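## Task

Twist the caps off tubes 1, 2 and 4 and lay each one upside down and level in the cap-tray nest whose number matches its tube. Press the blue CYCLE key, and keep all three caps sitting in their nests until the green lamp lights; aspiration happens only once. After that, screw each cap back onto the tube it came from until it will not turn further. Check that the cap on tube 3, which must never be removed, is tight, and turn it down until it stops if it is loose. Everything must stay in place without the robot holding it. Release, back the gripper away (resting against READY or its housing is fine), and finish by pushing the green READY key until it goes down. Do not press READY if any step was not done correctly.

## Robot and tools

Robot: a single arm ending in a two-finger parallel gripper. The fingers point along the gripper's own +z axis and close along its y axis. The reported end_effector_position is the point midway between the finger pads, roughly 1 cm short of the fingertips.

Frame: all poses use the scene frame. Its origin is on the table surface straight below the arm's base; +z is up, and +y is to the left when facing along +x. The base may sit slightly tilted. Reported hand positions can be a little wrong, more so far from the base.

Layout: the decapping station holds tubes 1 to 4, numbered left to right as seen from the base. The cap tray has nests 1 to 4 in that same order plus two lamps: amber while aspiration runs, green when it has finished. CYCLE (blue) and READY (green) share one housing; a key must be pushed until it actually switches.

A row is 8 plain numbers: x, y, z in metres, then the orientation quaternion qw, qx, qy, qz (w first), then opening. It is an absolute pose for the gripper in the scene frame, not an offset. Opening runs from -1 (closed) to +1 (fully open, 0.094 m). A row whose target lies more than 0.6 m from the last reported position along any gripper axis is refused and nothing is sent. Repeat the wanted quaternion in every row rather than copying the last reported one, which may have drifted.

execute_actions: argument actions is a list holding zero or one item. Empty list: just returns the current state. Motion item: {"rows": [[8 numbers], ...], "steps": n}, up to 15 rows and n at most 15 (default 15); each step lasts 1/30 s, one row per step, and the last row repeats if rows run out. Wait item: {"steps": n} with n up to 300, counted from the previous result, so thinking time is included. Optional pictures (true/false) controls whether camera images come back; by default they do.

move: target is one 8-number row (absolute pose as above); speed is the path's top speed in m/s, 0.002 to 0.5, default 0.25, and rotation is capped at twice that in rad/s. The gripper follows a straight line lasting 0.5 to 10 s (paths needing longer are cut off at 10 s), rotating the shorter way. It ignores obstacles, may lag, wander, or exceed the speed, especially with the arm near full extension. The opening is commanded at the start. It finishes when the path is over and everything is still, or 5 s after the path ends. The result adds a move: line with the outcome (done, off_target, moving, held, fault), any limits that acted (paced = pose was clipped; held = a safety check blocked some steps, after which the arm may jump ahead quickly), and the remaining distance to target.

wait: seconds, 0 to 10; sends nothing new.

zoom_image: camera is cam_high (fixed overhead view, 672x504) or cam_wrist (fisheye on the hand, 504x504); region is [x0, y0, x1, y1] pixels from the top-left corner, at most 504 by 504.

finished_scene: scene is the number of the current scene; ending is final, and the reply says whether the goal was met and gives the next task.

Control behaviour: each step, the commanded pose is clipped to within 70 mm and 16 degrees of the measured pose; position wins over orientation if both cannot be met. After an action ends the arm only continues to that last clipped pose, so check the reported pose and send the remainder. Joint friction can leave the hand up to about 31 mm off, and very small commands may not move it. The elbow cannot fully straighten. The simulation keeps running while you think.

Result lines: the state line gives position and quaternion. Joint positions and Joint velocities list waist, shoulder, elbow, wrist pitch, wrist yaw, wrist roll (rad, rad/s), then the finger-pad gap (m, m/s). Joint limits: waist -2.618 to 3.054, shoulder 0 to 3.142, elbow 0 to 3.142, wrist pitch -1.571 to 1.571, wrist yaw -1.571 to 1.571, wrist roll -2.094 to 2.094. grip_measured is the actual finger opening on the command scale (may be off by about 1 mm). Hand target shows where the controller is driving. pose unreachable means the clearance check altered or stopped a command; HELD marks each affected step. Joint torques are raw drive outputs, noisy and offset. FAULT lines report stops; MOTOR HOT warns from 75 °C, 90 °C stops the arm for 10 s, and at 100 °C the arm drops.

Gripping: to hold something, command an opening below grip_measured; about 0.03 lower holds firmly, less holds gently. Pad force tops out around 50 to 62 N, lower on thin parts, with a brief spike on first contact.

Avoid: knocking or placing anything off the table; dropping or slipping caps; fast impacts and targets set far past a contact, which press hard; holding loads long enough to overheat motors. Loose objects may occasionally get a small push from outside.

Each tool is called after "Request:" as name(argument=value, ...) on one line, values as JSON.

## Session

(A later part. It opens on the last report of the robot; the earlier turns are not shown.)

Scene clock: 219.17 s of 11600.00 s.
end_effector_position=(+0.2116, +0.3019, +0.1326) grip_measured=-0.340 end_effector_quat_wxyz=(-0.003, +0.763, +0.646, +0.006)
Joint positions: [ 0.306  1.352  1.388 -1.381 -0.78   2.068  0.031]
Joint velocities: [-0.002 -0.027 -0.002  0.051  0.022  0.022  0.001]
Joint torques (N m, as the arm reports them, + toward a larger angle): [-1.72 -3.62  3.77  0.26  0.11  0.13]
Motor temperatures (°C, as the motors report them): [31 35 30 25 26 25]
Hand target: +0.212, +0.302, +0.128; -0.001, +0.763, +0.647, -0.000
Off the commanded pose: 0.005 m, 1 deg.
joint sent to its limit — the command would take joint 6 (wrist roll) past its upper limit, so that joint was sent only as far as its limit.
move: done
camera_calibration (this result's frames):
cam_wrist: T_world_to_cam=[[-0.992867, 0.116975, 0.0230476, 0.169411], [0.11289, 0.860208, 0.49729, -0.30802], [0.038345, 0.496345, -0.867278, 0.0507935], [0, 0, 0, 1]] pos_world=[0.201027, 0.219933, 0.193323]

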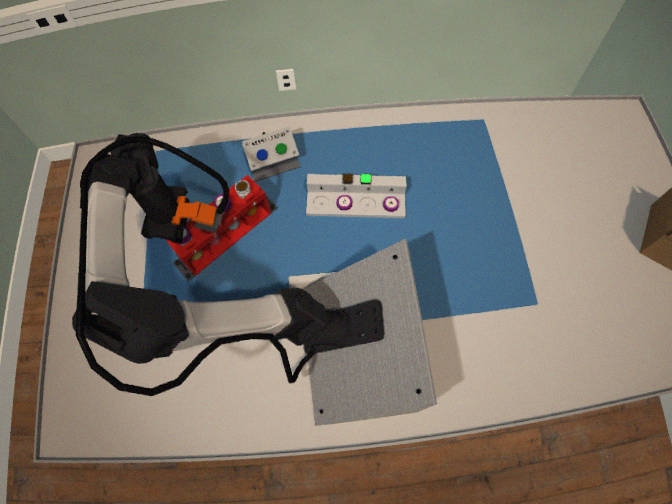

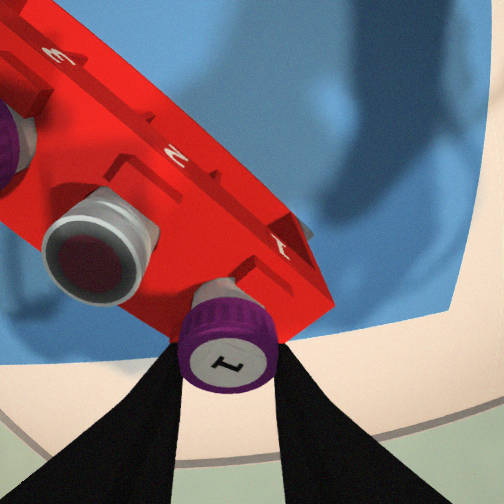

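Request:
execute_actions(actions=[{"rows":[[0.2115,0.301,0.132,0,0.763,0.646,0,-0.375],[0.2115,0.301,0.132,0,0.763,0.646,0,-0.08]],"steps":6}], pictures=false)

Request:
move(target=[0.2105,0.2985,0.1295,0,-0.156,0.988,0,-0.08], speed=0.5)

Request:
move(target=[0.2105,0.2985,0.1295,0,-0.936,0.352,0,-0.08], speed=0.5)

Scene clock: 221.00 s of 11600.00 s.
end_effector_position=(+0.2116, +0.3017, +0.1326) grip_measured=-0.082 end_effector_quat_wxyz=(-0.003, +0.764, +0.645, +0.005)
Joint positions: [ 0.306  1.352  1.388 -1.381 -0.779  2.071  0.043]
Joint velocities: [-0.007  0.007 -0.002  0.007 -0.022 -0.022  0.001]
Joint torques (N m, as the arm reports them, + toward a larger angle): [-3.04 -3.41  4.49  0.01  0.1  -0.01]
Motor temperatures (°C, as the motors report them): [30 35 30 25 26 25]
Hand target: +0.212, +0.301, +0.132; -0.000, +0.763, +0.646, +0.000
Off the commanded pose: 0.001 m, 1 deg.
Steps of this call (steps 1 to 49: nothing new was sent; steps 50 to 55: all 6 steps of this action). Readings (end_effector_position):
50: (+0.2116, +0.3019, +0.1326)
51: (+0.2116, +0.3019, +0.1326)
53: (+0.2116, +0.3017, +0.1326)
55: the state above

Scene clock: 224.03 s of 11600.00 s.
end_effector_position=(+0.2123, +0.3007, +0.1326) grip_measured=-0.082 end_effector_quat_wxyz=(+0.004, -0.151, +0.989, +0.002)
Joint positions: [ 0.306  1.352  1.388 -1.379 -0.772  0.029  0.043]
Joint velocities: [-0.012  0.002  0.017  0.022 -0.007 -0.007  0.   ]
Joint torques (N m, as the arm reports them, + toward a larger angle): [-3.05 -4.06  3.17  0.28  0.02 -0.06]
Motor temperatures (°C, as the motors report them): [30 35 30 25 26 25]
Hand target: +0.211, +0.298, +0.130; -0.000, -0.156, +0.988, -0.000
Off the commanded pose: 0.004 m, 1 deg.
move: done
camera_calibration (this result's frames):
cam_wrist: T_world_to_cam=[[0.344116, -0.938597, 0.0249008, 0.203585], [-0.828384, -0.291011, 0.478636, 0.241399], [-0.442, -0.185334, -0.87766, 0.359685], [0, 0, 0, 1]] pos_world=[0.288895, 0.327996, 0.195069]

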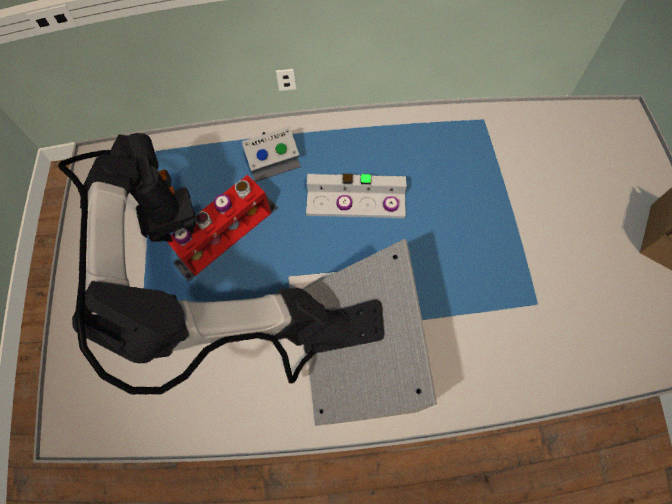

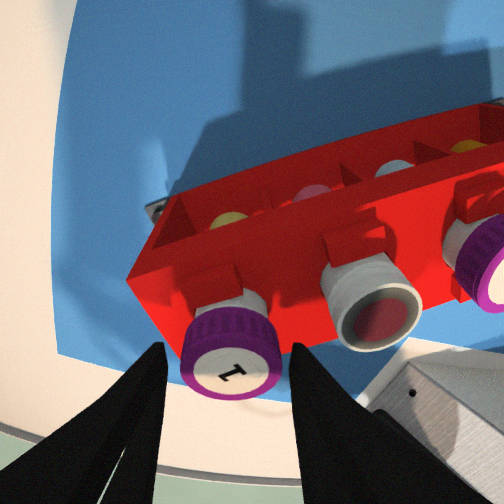

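Scene clock: 226.90 s of 11600.00 s.
end_effector_position=(+0.2125, +0.3008, +0.1326) grip_measured=-0.082 end_effector_quat_wxyz=(-0.004, +0.934, -0.356, +0.003)
Joint positions: [ 0.306  1.352  1.388 -1.378 -0.772 -2.08   0.043]
Joint velocities: [ 0.012 -0.022 -0.007  0.022 -0.051  0.007 -0.001]
Joint torques (N m, as the arm reports them, + toward a larger angle): [-2.88 -4.02  3.02  0.15 -0.07 -0.05]
Motor temperatures (°C, as the motors report them): [30 35 30 25 26 25]
Hand target: +0.211, +0.299, +0.130; -0.000, +0.936, -0.352, -0.000
Off the commanded pose: 0.004 m, 1 deg.
move: done
camera_calibration (this result's frames):
cam_wrist: T_world_to_cam=[[0.628562, 0.77693, 0.0359242, -0.374358], [0.666438, -0.561832, 0.490107, 0.0038527], [0.400962, -0.284121, -0.870922, 0.209467], [0, 0, 0, 1]] pos_world=[0.148751, 0.352529, 0.19399]

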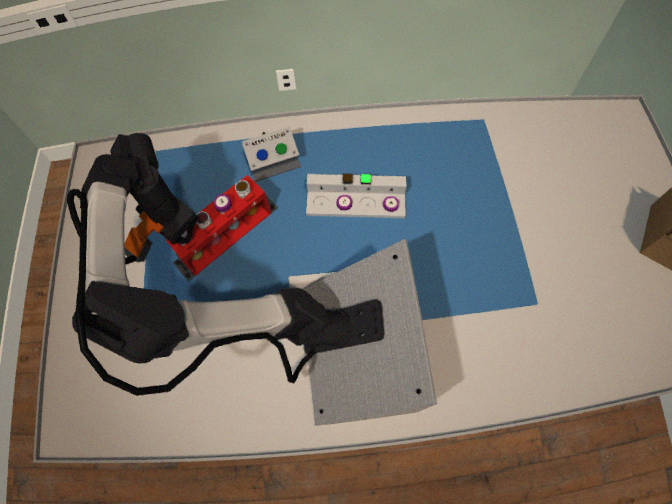

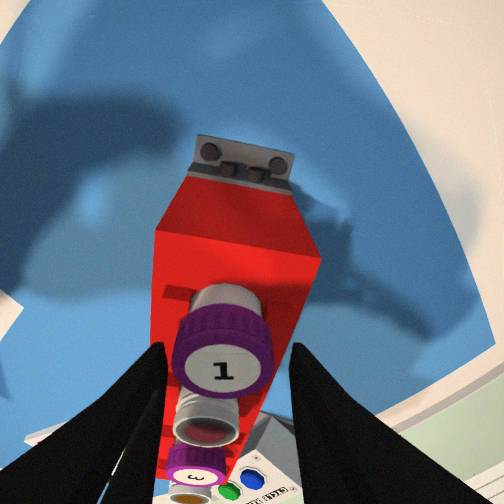

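Request:
execute_actions(actions=[{"rows":[[0.211,0.299,0.131,0,-0.936,0.352,0,-0.375]],"steps":7}], pictures=false)

Request:
move(target=[0.2112,0.2993,0.129,0,-0.156,0.988,0,-0.375], speed=0.5)

Request:
move(target=[0.2112,0.2993,0.129,0,0.769,0.639,0,-0.375], speed=0.5)

Scene clock: 228.10 s of 11600.00 s.
end_effector_position=(+0.2113, +0.2996, +0.1324) grip_measured=-0.338 end_effector_quat_wxyz=(-0.001, +0.935, -0.356, +0.002)
Joint positions: [ 0.306  1.352  1.387 -1.385 -0.769 -2.086  0.031]
Joint velocities: [-0.007 -0.002  0.002 -0.037 -0.081 -0.051 -0.001]
Joint torques (N m, as the arm reports them, + toward a larger angle): [-3.21 -3.81  3.58  0.13 -0.08 -0.02]
Motor temperatures (°C, as the motors report them): [30 35 30 25 26 25]
Hand target: +0.211, +0.299, +0.131; -0.000, +0.936, -0.352, -0.000
Off the commanded pose: 0.002 m, 1 deg.
Steps of this call (steps 1 to 29: nothing new was sent; steps 30 to 36: all 7 steps of this action). Readings (end_effector_position):
30: (+0.2125, +0.3008, +0.1326)
31: (+0.2113, +0.2997, +0.1324)
33: (+0.2113, +0.2996, +0.1324)
36: the state above

Scene clock: 231.23 s of 11600.00 s.
end_effector_position=(+0.2113, +0.2998, +0.1315) grip_measured=-0.338 end_effector_quat_wxyz=(-0.000, -0.157, +0.988, +0.001)
Joint positions: [ 0.306  1.356  1.387 -1.386 -0.773  0.009  0.031]
Joint velocities: [-0.007 -0.017 -0.012 -0.037 -0.022  0.066 -0.001]
Joint torques (N m, as the arm reports them, + toward a larger angle): [-2.77 -4.13  3.3   0.33  0.    0.1 ]
Motor temperatures (°C, as the motors report them): [30 34 30 25 26 25]
Hand target: +0.211, +0.299, +0.129; -0.000, -0.156, +0.988, +0.000
Off the commanded pose: 0.003 m, 0 deg.
move: done
camera_calibration (this result's frames):
cam_wrist: T_world_to_cam=[[0.356411, -0.934027, 0.0237699, 0.199228], [-0.820339, -0.300649, 0.486471, 0.240952], [-0.447231, -0.192883, -0.873373, 0.360977], [0, 0, 0, 1]] pos_world=[0.288095, 0.328153, 0.193316]

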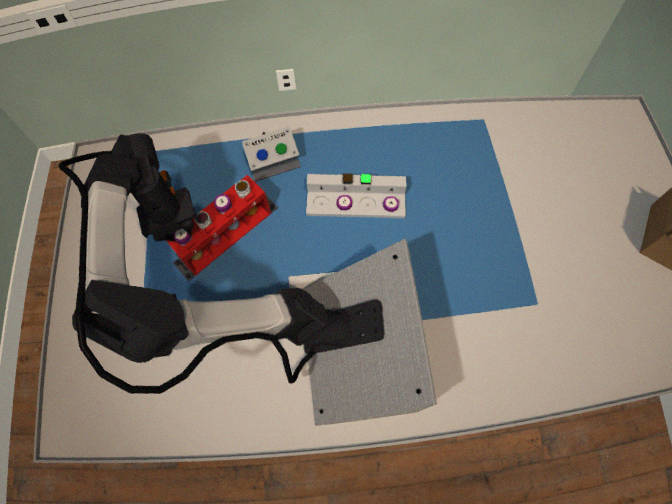

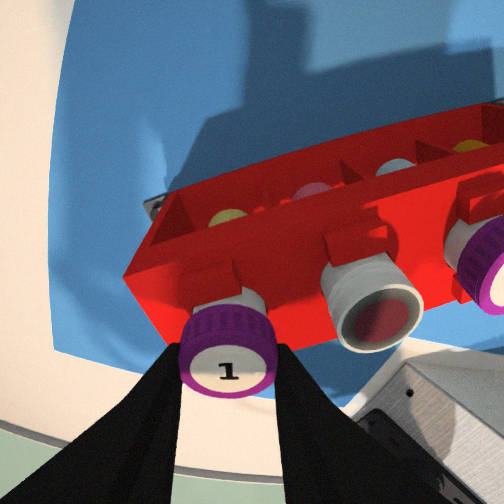

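Scene clock: 234.07 s of 11600.00 s.
end_effector_position=(+0.2114, +0.2997, +0.1304) grip_measured=-0.338 end_effector_quat_wxyz=(-0.002, +0.761, +0.648, -0.001)
Joint positions: [ 0.309  1.36   1.387 -1.385 -0.773  2.056  0.031]
Joint velocities: [-0.002 -0.012 -0.022  0.022 -0.081 -0.051 -0.   ]
Joint torques (N m, as the arm reports them, + toward a larger angle): [-3.23 -4.14  3.5   0.21  0.01  0.21]
Motor temperatures (°C, as the motors report them): [30 34 30 25 26 25]
Hand target: +0.211, +0.299, +0.129; -0.002, +0.768, +0.640, -0.001
Off the commanded pose: 0.001 m, 1 deg.
joint sent to its limit — the command would take joint 6 (wrist roll) past its upper limit, so that joint was sent only as far as its limit.
move: done
camera_calibration (this result's frames):
cam_wrist: T_world_to_cam=[[-0.993288, 0.111324, 0.0313869, 0.17025], [0.112433, 0.86562, 0.487914, -0.305376], [0.0271473, 0.488169, -0.872327, 0.0554349], [0, 0, 0, 1]] pos_world=[0.201936, 0.218325, 0.192011]

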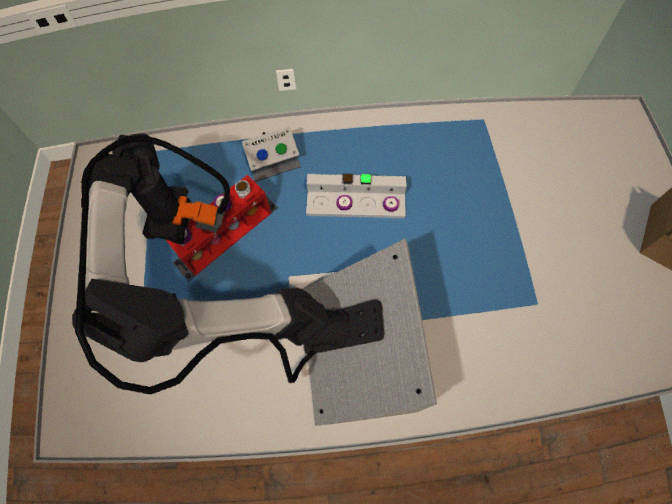

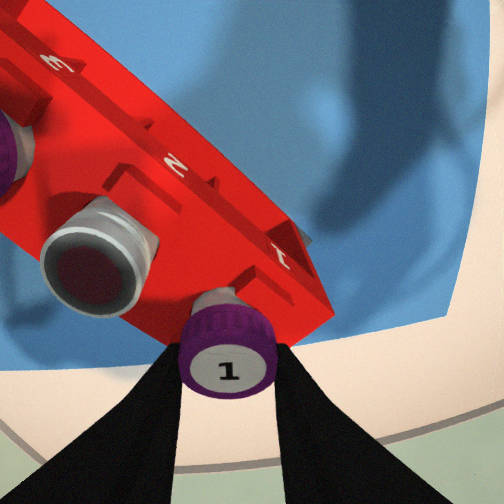

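Request:
execute_actions(actions=[{"rows":[[0.2114,0.2997,0.130,0,0.763,0.646,0,-0.12]],"steps":4}], pictures=false)

Request:
move(target=[0.2114,0.2997,0.130,0,0.537,0.843,0,-0.12], speed=0.5)

Request:
execute_actions(actions=[{"rows":[[0.2114,0.2997,0.130,0,0.54,0.842,0,-0.378]],"steps":6}], pictures=false)

Request:
move(target=[0.2114,0.2997,0.1295,0,0.63,0.777,0,-0.378], speed=0.25)

Scene clock: 235.53 s of 11600.00 s.
end_effector_position=(+0.2114, +0.2997, +0.1304) grip_measured=-0.123 end_effector_quat_wxyz=(-0.002, +0.763, +0.647, -0.001)
Joint positions: [ 0.309  1.36   1.387 -1.385 -0.773  2.059  0.041]
Joint velocities: [-0.007 -0.007  0.007 -0.007  0.066 -0.022  0.002]
Joint torques (N m, as the arm reports them, + toward a larger angle): [-3.22 -4.16  3.63  0.19  0.02  0.11]
Motor temperatures (°C, as the motors report them): [30 34 30 25 26 25]
Hand target: +0.211, +0.300, +0.130; -0.000, +0.763, +0.646, -0.000
Off the commanded pose: 0.000 m, 0 deg.
Steps of this call (steps 1 to 40: nothing new was sent; steps 41 to 44: all 4 steps of this action). Readings (end_effector_position):
41: (+0.2114, +0.2997, +0.1304)
42: (+0.2114, +0.2997, +0.1304)
44: the state above

Scene clock: 237.13 s of 11600.00 s.
end_effector_position=(+0.2117, +0.2997, +0.1304) grip_measured=-0.122 end_effector_quat_wxyz=(-0.002, +0.545, +0.839, -0.000)
Joint positions: [ 0.309  1.36   1.387 -1.384 -0.772  1.478  0.041]
Joint velocities: [-0.007  0.002 -0.007 -0.051 -0.022 -0.081  0.001]
Joint torques (N m, as the arm reports them, + toward a larger angle): [-3.2  -4.25  3.75  0.22  0.05 -0.01]
Motor temperatures (°C, as the motors report them): [30 34 30 25 26 25]
Hand target: +0.211, +0.300, +0.130; +0.000, +0.537, +0.843, -0.000
Off the commanded pose: 0.000 m, 1 deg.
move: done
camera_calibration (this result's frames):
cam_wrist: T_world_to_cam=[[-0.89264, -0.449828, 0.0291445, 0.317659], [-0.379657, 0.785098, 0.489368, -0.177244], [-0.243013, 0.425765, -0.87159, 0.131249], [0, 0, 0, 1]] pos_world=[0.248158, 0.226164, 0.191875]

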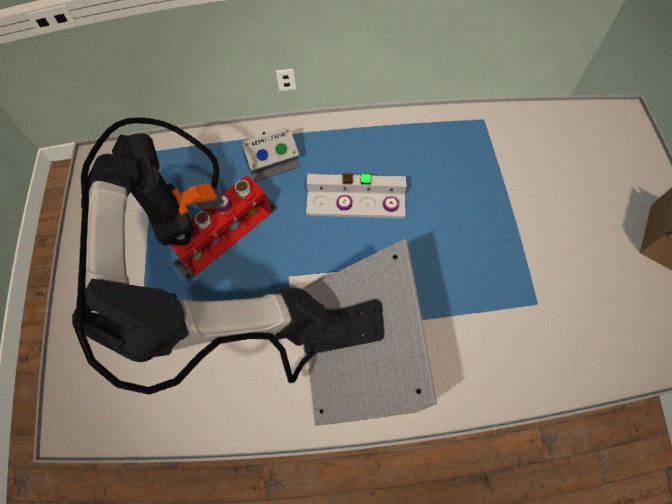

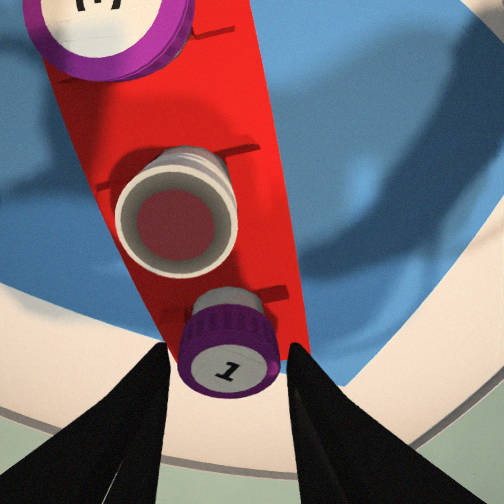

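Scene clock: 237.33 s of 11600.00 s.
end_effector_position=(+0.2116, +0.2996, +0.1304) grip_measured=-0.339 end_effector_quat_wxyz=(-0.002, +0.545, +0.838, -0.001)
Joint positions: [ 0.309  1.36   1.387 -1.385 -0.772  1.478  0.031]
Joint velocities: [ 0.007 -0.022  0.007  0.007 -0.066  0.007  0.001]
Joint torques (N m, as the arm reports them, + toward a larger angle): [-3.19 -4.34  3.71  0.2   0.05 -0.01]
Motor temperatures (°C, as the motors report them): [30 34 30 25 26 25]
Hand target: +0.211, +0.300, +0.130; -0.000, +0.540, +0.842, -0.000
Off the commanded pose: 0.000 m, 1 deg.
Steps of this call (steps 1 to 6: all 6 steps of this action). Readings (end_effector_position):
1: (+0.2117, +0.2997, +0.1304)
2: (+0.2116, +0.2996, +0.1304)
4: (+0.2116, +0.2996, +0.1304)
6: the state above

Scene clock: 238.37 s of 11600.00 s.
end_effector_position=(+0.2116, +0.2996, +0.1304) grip_measured=-0.339 end_effector_quat_wxyz=(-0.002, +0.615, +0.789, -0.001)
Joint positions: [ 0.309  1.36   1.387 -1.385 -0.772  1.649  0.031]
Joint velocities: [-0.002  0.012  0.007  0.007  0.037  0.007 -0.001]
Joint torques (N m, as the arm reports them, + toward a larger angle): [-3.08 -4.2   3.61  0.22  0.05  0.38]
Motor temperatures (°C, as the motors report them): [30 34 30 25 26 25]
Hand target: +0.211, +0.300, +0.130; -0.001, +0.630, +0.777, -0.000
Off the commanded pose: 0.001 m, 2 deg.
move: done
camera_calibration (this result's frames):
cam_wrist: T_world_to_cam=[[-0.956271, -0.290924, 0.0301452, 0.283231], [-0.239822, 0.838923, 0.488563, -0.222808], [-0.167424, 0.45997, -0.872008, 0.105082], [0, 0, 0, 1]] pos_world=[0.235004, 0.220983, 0.19195]

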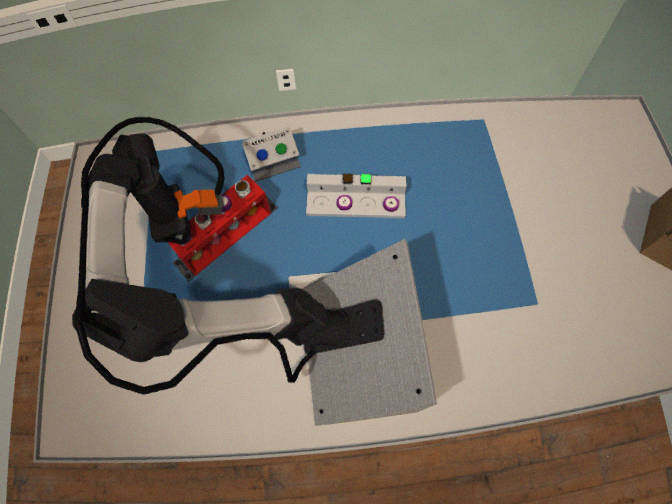

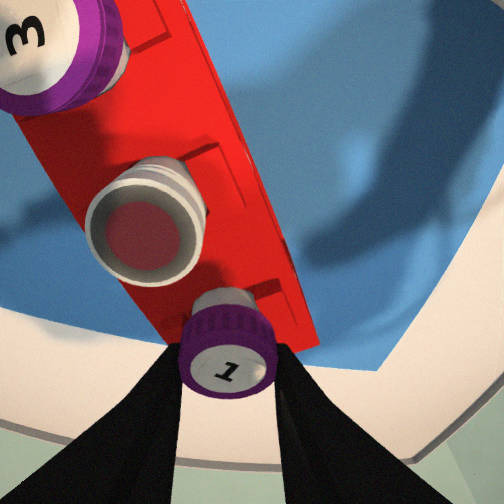

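Request:
execute_actions(actions=[{"rows":[[0.2114,0.2997,0.1285,0,0.64,0.768,0,-0.378],[0.2114,0.2997,0.1285,0,0.65,0.76,0,-0.378],[0.2114,0.2997,0.1285,0,0.66,0.751,0,-0.378],[0.2114,0.2997,0.1285,0,0.67,0.742,0,-0.378],[0.2114,0.2997,0.1285,0,0.68,0.733,0,-0.378],[0.2114,0.2997,0.1285,0,0.688,0.726,0,-0.378]],"steps":15}], pictures=false)

Scene clock: 240.00 s of 11600.00 s.
end_effector_position=(+0.2115, +0.2994, +0.1300) grip_measured=-0.339 end_effector_quat_wxyz=(-0.001, +0.631, +0.776, -0.002)
Joint positions: [ 0.312  1.36   1.387 -1.384 -0.768  1.693  0.031]
Joint velocities: [ 0.002 -0.002  0.007 -0.037  0.007 -0.007 -0.   ]
Joint torques (N m, as the arm reports them, + toward a larger angle): [-3.43 -3.81  3.82  0.16 -0.02  1.19]
Motor temperatures (°C, as the motors report them): [30 34 30 25 26 25]
Hand target: +0.211, +0.300, +0.129; -0.005, +0.685, +0.729, -0.002
Off the commanded pose: 0.001 m, 9 deg.
Steps of this call (steps 1 to 34: nothing new was sent; steps 35 to 49: all 15 steps of this action). Readings (end_effector_position):
35: (+0.2115, +0.2996, +0.1303)
36: (+0.2115, +0.2996, +0.1302)
38: (+0.2115, +0.2995, +0.1301)
42: (+0.2116, +0.2994, +0.1300)
49: the state above

Request:
execute_actions(actions=[{"rows":[[0.2115,0.2994,0.130,0,0.637,0.771,0,-0.378],[0.2115,0.2994,0.130,0,0.637,0.771,0,-0.378],[0.2115,0.2994,0.130,0,0.637,0.771,0,-0.378],[0.2115,0.2994,0.130,0,0.637,0.771,0,-0.08]],"steps":7}], pictures=false)

Request:
move(target=[0.213,0.298,0.152,0,0.6,0.8,0,-0.08], speed=0.15)

Request:
move(target=[0.265,0.10,0.148,0,0.3,0.954,0,-0.08], speed=0.4)

Request:
move(target=[0.304,-0.040,0.075,0,0.057,0.998,0,-0.08], speed=0.4)

Request:
move(target=[0.303,-0.038,0.040,0,0.057,0.998,0,-0.08], speed=0.08)

Scene clock: 242.03 s of 11600.00 s.
end_effector_position=(+0.2116, +0.2994, +0.1300) grip_measured=-0.083 end_effector_quat_wxyz=(-0.001, +0.629, +0.778, -0.002)
Joint positions: [ 0.312  1.36   1.387 -1.384 -0.767  1.687  0.043]
Joint velocities: [-0.007  0.007  0.002 -0.081  0.051  0.022  0.002]
Joint torques (N m, as the arm reports them, + toward a larger angle): [-3.62 -4.1   3.7   0.19  0.01  0.07]
Motor temperatures (°C, as the motors report them): [30 34 30 25 26 25]
Hand target: +0.212, +0.299, +0.130; -0.000, +0.637, +0.771, -0.000
Off the commanded pose: 0.000 m, 1 deg.
Steps of this call (steps 1 to 54: nothing new was sent; steps 55 to 61: all 7 steps of this action). Readings (end_effector_position):
55: (+0.2116, +0.2994, +0.1300)
56: (+0.2116, +0.2994, +0.1300)
58: (+0.2116, +0.2994, +0.1300)
61: the state above

Scene clock: 243.27 s of 11600.00 s.
end_effector_position=(+0.2113, +0.2966, +0.1498) grip_measured=-0.082 end_effector_quat_wxyz=(+0.005, +0.598, +0.802, -0.002)
Joint positions: [ 0.246  1.37   1.451 -1.488 -0.771  1.527  0.043]
Joint velocities: [-0.002 -0.017 -0.007  0.022 -0.037  0.007 -0.   ]
Joint torques (N m, as the arm reports them, + toward a larger angle): [-4.51 -2.57  5.26 -0.03 -0.07 -0.02]
Motor temperatures (°C, as the motors report them): [30 34 30 25 26 25]
Hand target: +0.213, +0.298, +0.152; +0.001, +0.600, +0.800, +0.000
Off the commanded pose: 0.003 m, 1 deg.
move: done
camera_calibration (this result's frames):
cam_wrist: T_world_to_cam=[[-0.943278, -0.331192, 0.0231823, 0.291756], [-0.28062, 0.83266, 0.477421, -0.217741], [-0.177421, 0.443835, -0.878369, 0.131168], [0, 0, 0, 1]] pos_world=[0.237376, 0.219714, 0.212404]

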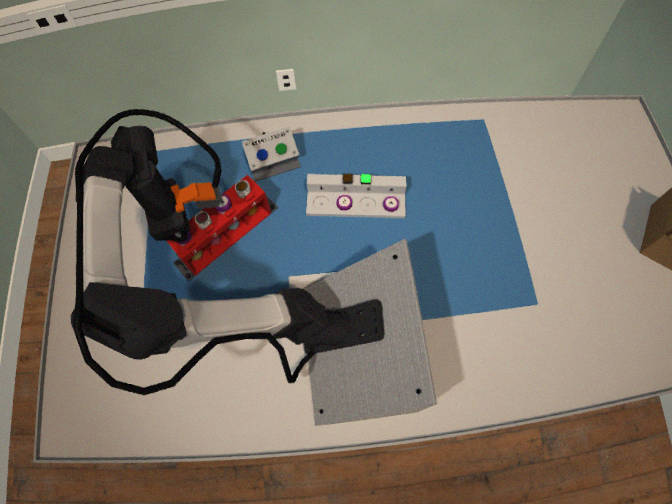

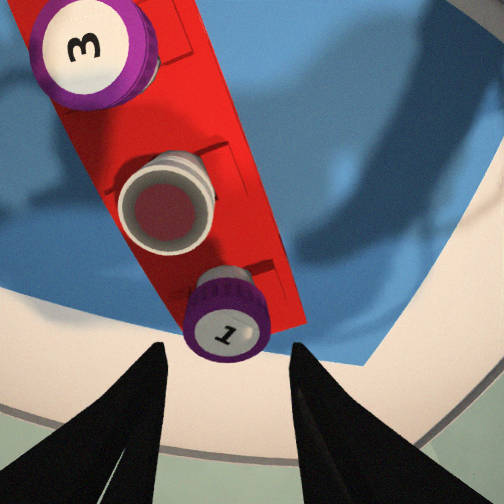

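Scene clock: 244.93 s of 11600.00 s.
end_effector_position=(+0.2622, +0.1026, +0.1456) grip_measured=-0.082 end_effector_quat_wxyz=(-0.003, +0.304, +0.953, +0.001)
Joint positions: [-0.275  1.75   1.234 -1.411 -0.729  0.133  0.043]
Joint velocities: [ 0.017  0.002  0.012  0.022  0.051 -0.007 -0.001]
Joint torques (N m, as the arm reports them, + toward a larger angle): [-6.17 -2.16  5.41  0.2   0.04 -0.01]
Motor temperatures (°C, as the motors report them): [30 34 30 25 26 25]
Hand target: +0.266, +0.099, +0.148; +0.001, +0.300, +0.954, -0.002
Off the commanded pose: 0.004 m, 1 deg.
move: done
camera_calibration (this result's frames):
cam_wrist: T_world_to_cam=[[-0.538502, -0.842203, 0.0266395, 0.221445], [-0.726118, 0.479853, 0.492437, 0.110925], [-0.427515, 0.245835, -0.86994, 0.307343], [0, 0, 0, 1]] pos_world=[0.331187, 0.0577183, 0.206848]

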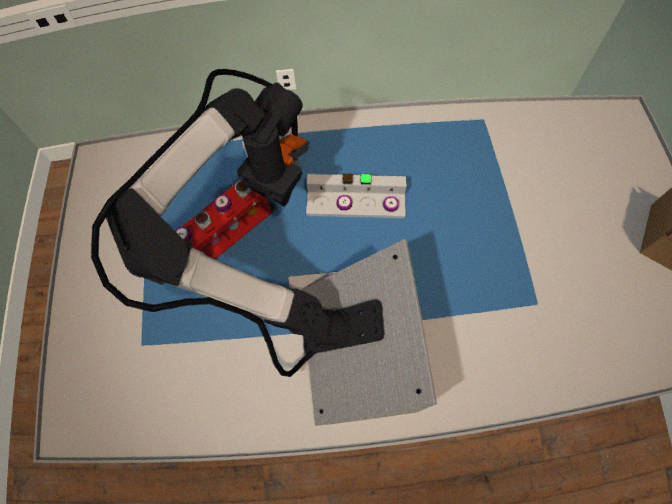

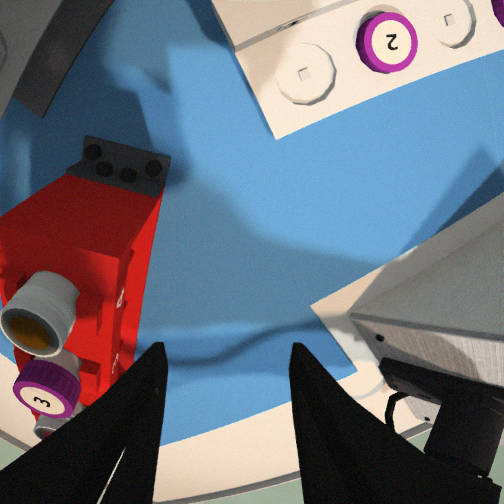

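Scene clock: 246.30 s of 11600.00 s.
end_effector_position=(+0.2986, -0.0348, +0.0722) grip_measured=-0.082 end_effector_quat_wxyz=(-0.010, +0.066, +0.998, +0.005)
Joint positions: [-0.364  2.231  1.245 -1.033 -0.695 -0.474  0.043]
Joint velocities: [-0.017 -0.002 -0.007 -0.007  0.022  0.007 -0.001]
Joint torques (N m, as the arm reports them, + toward a larger angle): [-7.65 -5.05  5.3   0.34 -0.02 -0.03]
Motor temperatures (°C, as the motors report them): [30 34 30 25 26 25]
Hand target: +0.305, -0.041, +0.075; +0.000, +0.057, +0.998, -0.000
Off the commanded pose: 0.008 m, 2 deg.
move: done
camera_calibration (this result's frames):
cam_wrist: T_world_to_cam=[[-0.0840313, -0.996334, 0.0160352, -0.0130592], [-0.859422, 0.0806096, 0.504871, 0.264399], [-0.504313, 0.028644, -0.863046, 0.307628], [0, 0, 0, 1]] pos_world=[0.381274, -0.0431362, 0.132219]

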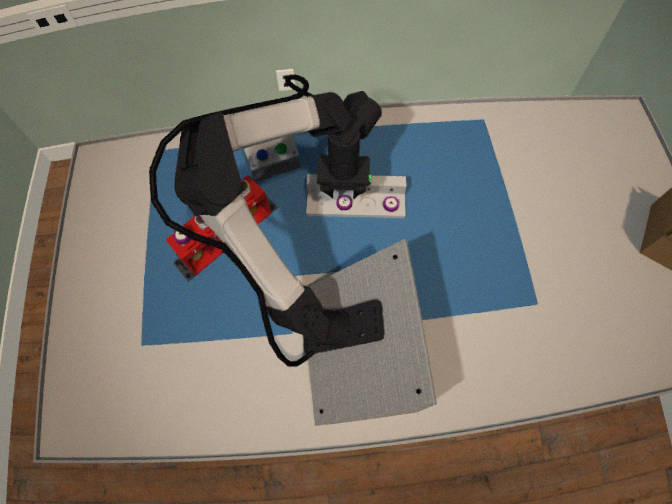

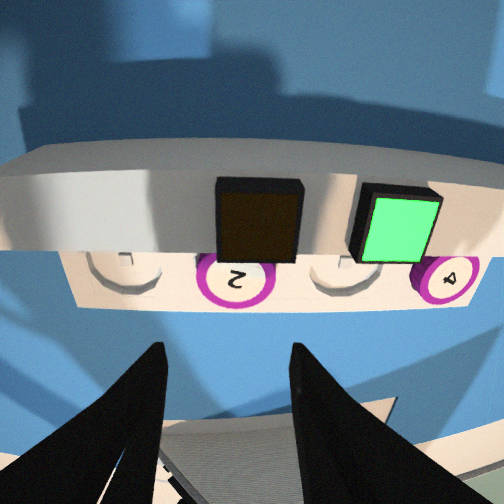

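Scene clock: 247.30 s of 11600.00 s.
end_effector_position=(+0.3060, -0.0379, +0.0466) grip_measured=-0.082 end_effector_quat_wxyz=(+0.002, +0.051, +0.999, -0.006)
Joint positions: [-0.308  2.241  1.183 -0.874 -0.708 -0.408  0.043]
Joint velocities: [-0.002 -0.007 -0.017 -0.007 -0.007 -0.051  0.   ]
Joint torques (N m, as the arm reports them, + toward a larger angle): [-6.2  -4.8   2.79  0.42 -0.15  0.11]
Motor temperatures (°C, as the motors report them): [30 34 30 25 26 25]
Hand target: +0.303, -0.038, +0.040; -0.000, +0.057, +0.998, +0.000
Off the commanded pose: 0.007 m, 1 deg.
move: done
camera_calibration (this result's frames):
cam_wrist: T_world_to_cam=[[-0.0545405, -0.997752, 0.0389353, -0.0252013], [-0.87331, 0.0665704, 0.482594, 0.288756], [-0.484101, -0.0076817, -0.874978, 0.28236], [0, 0, 0, 1]] pos_world=[0.38749, -0.0421983, 0.108688]

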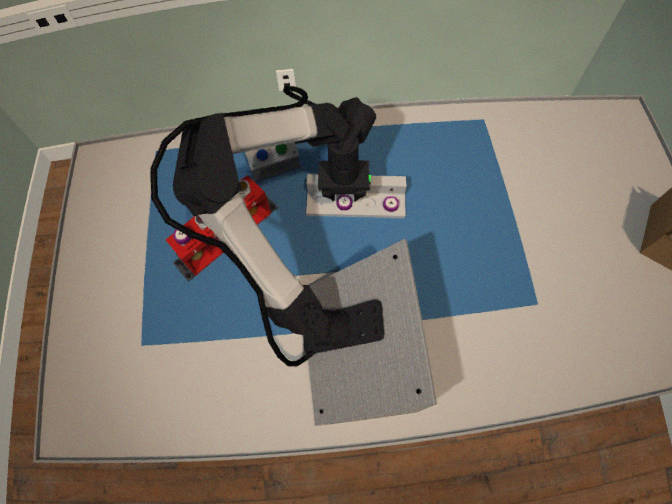

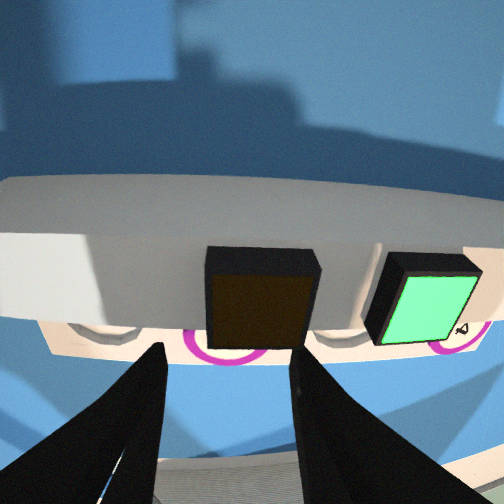

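Request:
move(target=[0.3025,-0.038,0.024,0,0.057,0.998,0,-0.08], speed=0.05)

Scene clock: 248.70 s of 11600.00 s.
end_effector_position=(+0.3053, -0.0383, +0.0303) grip_measured=-0.082 end_effector_quat_wxyz=(+0.002, +0.053, +0.999, -0.006)
Joint positions: [-0.277  2.257  1.147 -0.798 -0.72  -0.367  0.043]
Joint velocities: [ 0.012 -0.002  0.002  0.081  0.007  0.007  0.   ]
Joint torques (N m, as the arm reports them, + toward a larger angle): [-6.24 -4.91  2.68  0.37 -0.13  0.11]
Motor temperatures (°C, as the motors report them): [30 34 30 25 26 25]
Hand target: +0.303, -0.038, +0.024; -0.000, +0.057, +0.998, +0.000
Off the commanded pose: 0.007 m, 1 deg.
move: done
camera_calibration (this result's frames):
cam_wrist: T_world_to_cam=[[-0.0567943, -0.997662, 0.0380213, -0.0242914], [-0.873251, 0.0680997, 0.482488, 0.296071], [-0.483949, -0.00579961, -0.875077, 0.267831], [0, 0, 0, 1]] pos_world=[0.386781, -0.0428437, 0.0924451]

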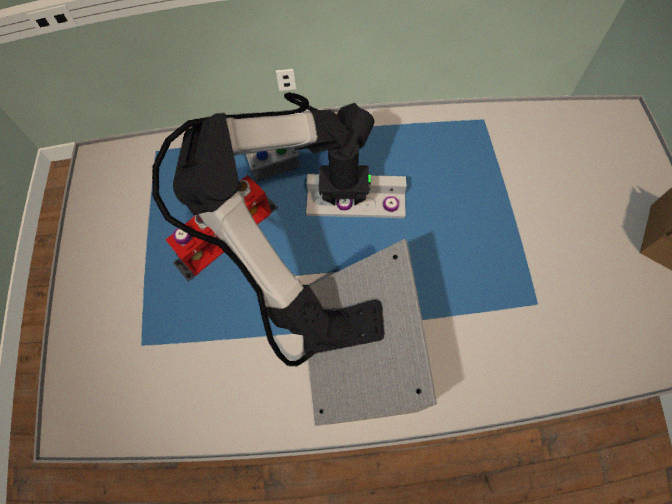

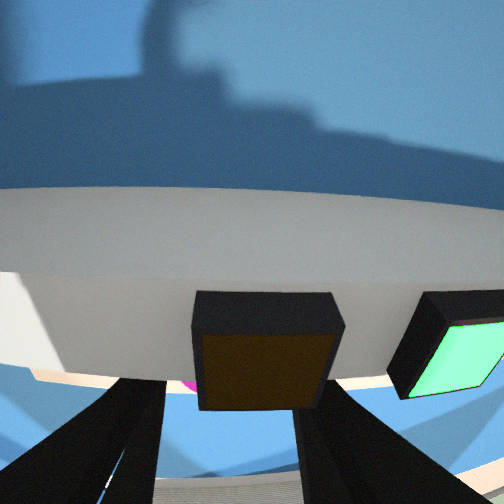

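Request:
execute_actions(actions=[{"rows":[[0.3055,-0.038,0.030,0,0.053,0.998,0,-0.375]],"steps":7}], pictures=false)

Request:
move(target=[0.306,-0.038,0.07,0,0.057,0.998,0,-0.375], speed=0.12)

Request:
move(target=[0.265,0.09,0.16,0,-0.4,0.9165,0,-0.375], speed=0.5)

Request:
move(target=[0.243,0.261,0.16,0,-0.855,0.519,0,-0.375], speed=0.5)

Request:
move(target=[0.242,0.258,0.146,0,-0.88,0.475,0,-0.375], speed=0.08)

Scene clock: 250.67 s of 11600.00 s.
end_effector_position=(+0.3058, -0.0384, +0.0303) grip_measured=-0.338 end_effector_quat_wxyz=(+0.003, +0.052, +0.999, -0.006)
Joint positions: [-0.277  2.257  1.147 -0.795 -0.72  -0.368  0.031]
Joint velocities: [ 0.002 -0.007  0.007 -0.022 -0.007 -0.051 -0.001]
Joint torques (N m, as the arm reports them, + toward a larger angle): [-7.03 -5.02  4.49  0.06 -0.11 -0.05]
Motor temperatures (°C, as the motors report them): [30 34 30 25 26 25]
Hand target: +0.306, -0.038, +0.030; +0.000, +0.053, +0.999, -0.000
Off the commanded pose: 0.001 m, 1 deg.
Steps of this call (steps 1 to 52: nothing new was sent; steps 53 to 59: all 7 steps of this action). Readings (end_effector_position):
53: (+0.3058, -0.0384, +0.0303)
54: (+0.3058, -0.0384, +0.0303)
56: (+0.3058, -0.0384, +0.0303)
59: the state above

Scene clock: 251.90 s of 11600.00 s.
end_effector_position=(+0.3028, -0.0379, +0.0626) grip_measured=-0.338 end_effector_quat_wxyz=(-0.003, +0.063, +0.998, +0.006)
Joint positions: [-0.349  2.247  1.23  -0.978 -0.709 -0.455  0.031]
Joint velocities: [-0.002 -0.007  0.012 -0.022  0.007 -0.007  0.   ]
Joint torques (N m, as the arm reports them, + toward a larger angle): [-7.55 -6.59  5.31  0.04  0.02 -0.02]
Motor temperatures (°C, as the motors report them): [30 34 30 25 26 25]
Hand target: +0.305, -0.038, +0.070; +0.000, +0.057, +0.998, -0.000
Off the commanded pose: 0.008 m, 1 deg.
move: done
camera_calibration (this result's frames):
cam_wrist: T_world_to_cam=[[-0.0764686, -0.996975, 0.0139107, -0.017826], [-0.866851, 0.0733687, 0.493139, 0.275876], [-0.492668, 0.0256512, -0.869839, 0.298416], [0, 0, 0, 1]] pos_world=[0.384801, -0.0456674, 0.123777]

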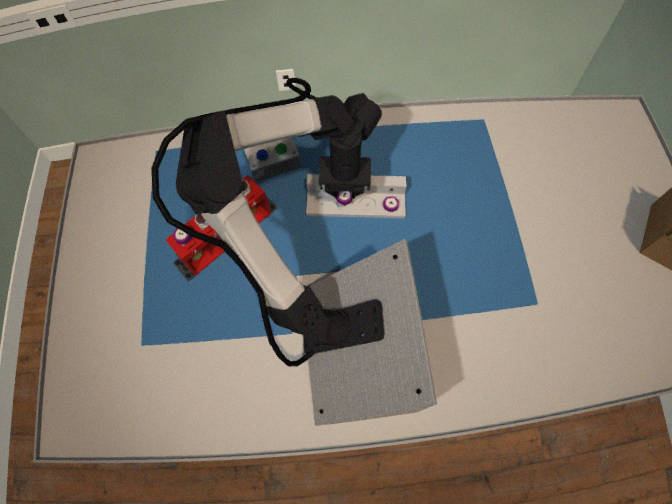

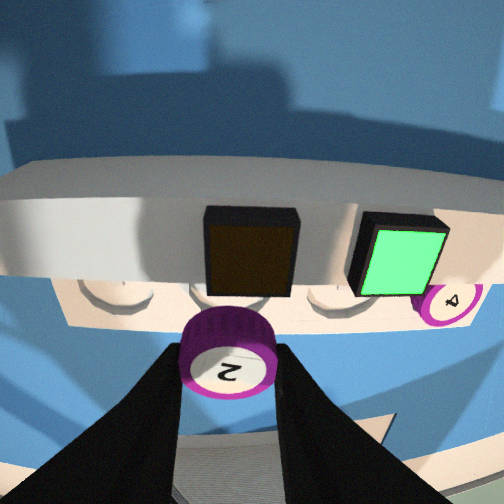

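Scene clock: 253.57 s of 11600.00 s.
end_effector_position=(+0.2631, +0.0867, +0.1579) grip_measured=-0.338 end_effector_quat_wxyz=(+0.003, -0.391, +0.920, -0.000)
Joint positions: [-0.34   1.787  1.264 -1.444 -0.709 -1.36   0.031]
Joint velocities: [ 0.002 -0.002 -0.007 -0.051 -0.066  0.022 -0.001]
Joint torques (N m, as the arm reports them, + toward a larger angle): [-4.74 -3.08  5.71 -0.02 -0.06 -0.03]
Motor temperatures (°C, as the motors report them): [30 35 30 25 26 25]
Hand target: +0.264, +0.091, +0.160; +0.000, -0.400, +0.917, -0.000
Off the commanded pose: 0.004 m, 1 deg.
move: done
camera_calibration (this result's frames):
cam_wrist: T_world_to_cam=[[0.752545, -0.6579, 0.0290655, -0.147864], [-0.586812, -0.649891, 0.483005, 0.175939], [-0.298879, -0.380538, -0.875135, 0.343562], [0, 0, 0, 1]] pos_world=[0.317201, 0.1478, 0.219982]

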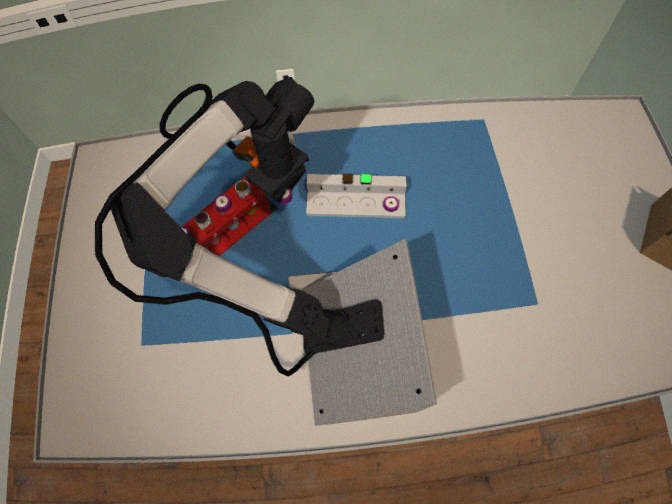

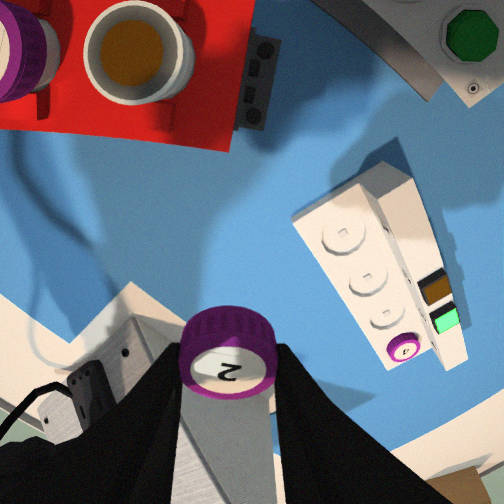

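Scene clock: 255.40 s of 11600.00 s.
end_effector_position=(+0.2452, +0.2552, +0.1567) grip_measured=-0.338 end_effector_quat_wxyz=(+0.003, +0.849, -0.529, +0.001)
Joint positions: [ 0.086  1.509  1.469 -1.535 -0.788 -2.013  0.031]
Joint velocities: [ 0.002 -0.017  0.017 -0.022  0.022 -0.066  0.001]
Joint torques (N m, as the arm reports them, + toward a larger angle): [-3.72 -4.01  5.09 -0.08 -0.15 -0.03]
Motor temperatures (°C, as the motors report them): [30 34 30 25 26 25]
Hand target: +0.242, +0.262, +0.160; -0.002, +0.855, -0.519, -0.001
Off the commanded pose: 0.007 m, 1 deg.
move: done
camera_calibration (this result's frames):
cam_wrist: T_world_to_cam=[[0.874927, 0.483714, 0.0228782, -0.34391], [0.411814, -0.768071, 0.490384, 0.0596399], [0.254777, -0.419628, -0.871206, 0.274889], [0, 0, 0, 1]] pos_world=[0.2063, 0.327513, 0.218106]

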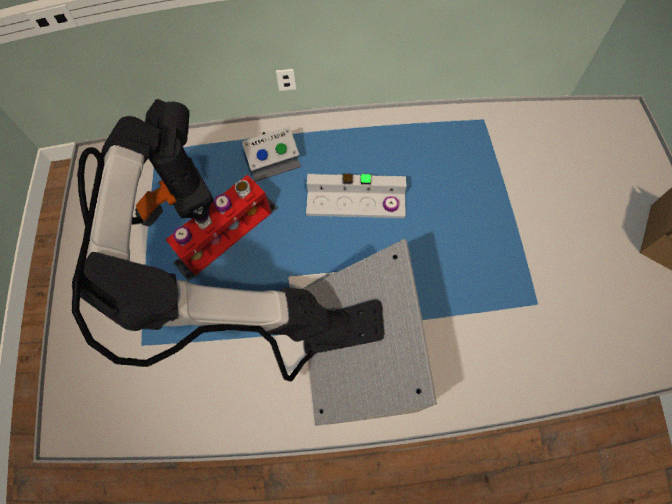

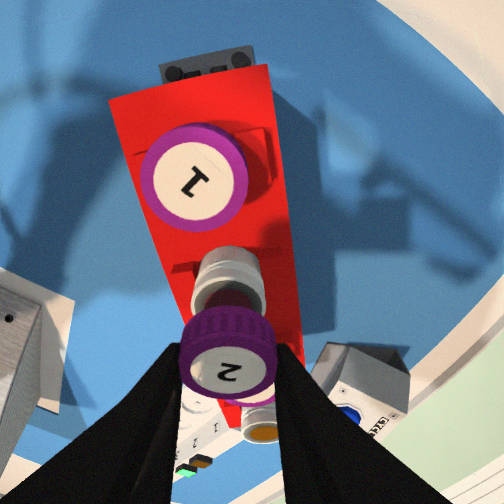

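Scene clock: 256.57 s of 11600.00 s.
end_effector_position=(+0.2439, +0.2558, +0.1476) grip_measured=-0.338 end_effector_quat_wxyz=(+0.004, +0.873, -0.487, -0.002)
Joint positions: [ 0.114  1.498  1.435 -1.492 -0.788 -2.075  0.031]
Joint velocities: [ 0.007  0.002 -0.017  0.007 -0.007  0.022 -0.002]
Joint torques (N m, as the arm reports them, + toward a larger angle): [-3.58 -4.58  2.78  0.24 -0.11 -0.04]
Motor temperatures (°C, as the motors report them): [30 34 30 25 26 25]
Hand target: +0.242, +0.258, +0.146; +0.000, +0.880, -0.475, -0.000
Off the commanded pose: 0.003 m, 2 deg.
move: done
camera_calibration (this result's frames):
cam_wrist: T_world_to_cam=[[0.824747, 0.565225, 0.0177254, -0.3507], [0.486499, -0.725155, 0.487308, 0.0364098], [0.288292, -0.393282, -0.87305, 0.25289], [0, 0, 0, 1]] pos_world=[0.198619, 0.324084, 0.209259]

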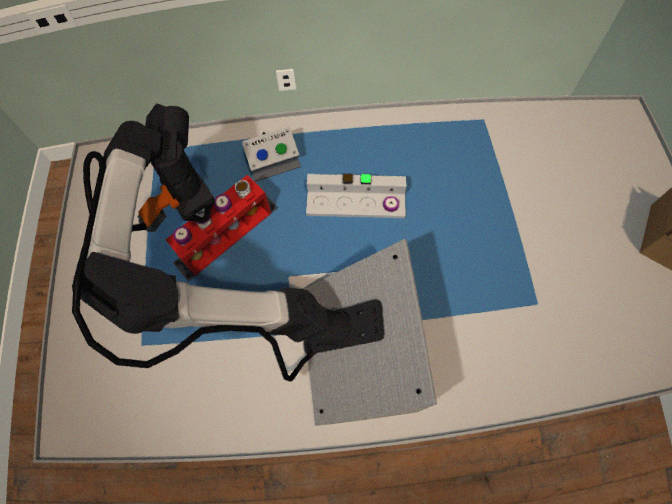

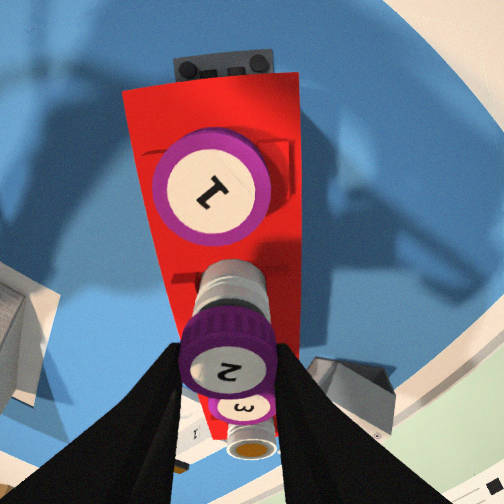

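Request:
execute_actions(actions=[])

Scene clock: 261.07 s of 11600.00 s.
end_effector_position=(+0.2441, +0.2558, +0.1476) grip_measured=-0.338 end_effector_quat_wxyz=(+0.004, +0.874, -0.487, -0.001)
Joint positions: [ 0.114  1.498  1.435 -1.491 -0.788 -2.077  0.031]
Joint velocities: [-0.007 -0.012  0.012  0.066 -0.051 -0.095  0.   ]
Joint torques (N m, as the arm reports them, + toward a larger angle): [-3.59 -4.5   2.76  0.25 -0.13 -0.04]
Motor temperatures (°C, as the motors report them): [30 35 30 25 26 25]
Hand target: +0.242, +0.258, +0.146; +0.000, +0.880, -0.475, -0.000
Off the commanded pose: 0.003 m, 2 deg.
Steps of this call (steps 1 to 135: nothing new was sent). Readings (end_effector_position):
1: (+0.2439, +0.2558, +0.1476)
2: (+0.2440, +0.2558, +0.1476)
4: (+0.2441, +0.2558, +0.1476)
8: (+0.2441, +0.2558, +0.1476)
135: the state above
camera_calibration (this result's frames):
cam_wrist: T_world_to_cam=[[0.823623, 0.566839, 0.0184102, -0.35113], [0.487531, -0.724226, 0.487658, 0.0357682], [0.289757, -0.39267, -0.872841, 0.252284], [0, 0, 0, 1]] pos_world=[0.198659, 0.324003, 0.209225]

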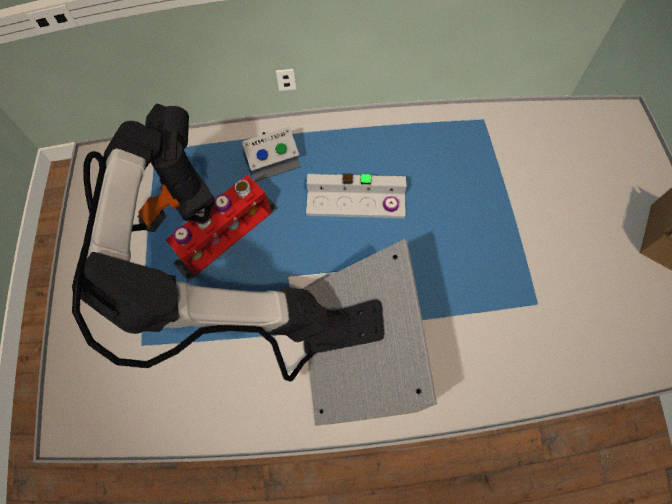

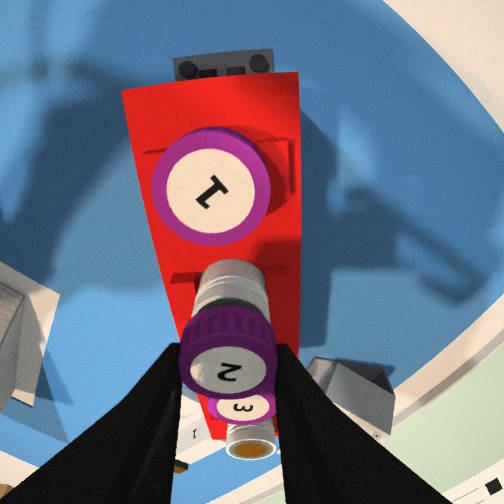

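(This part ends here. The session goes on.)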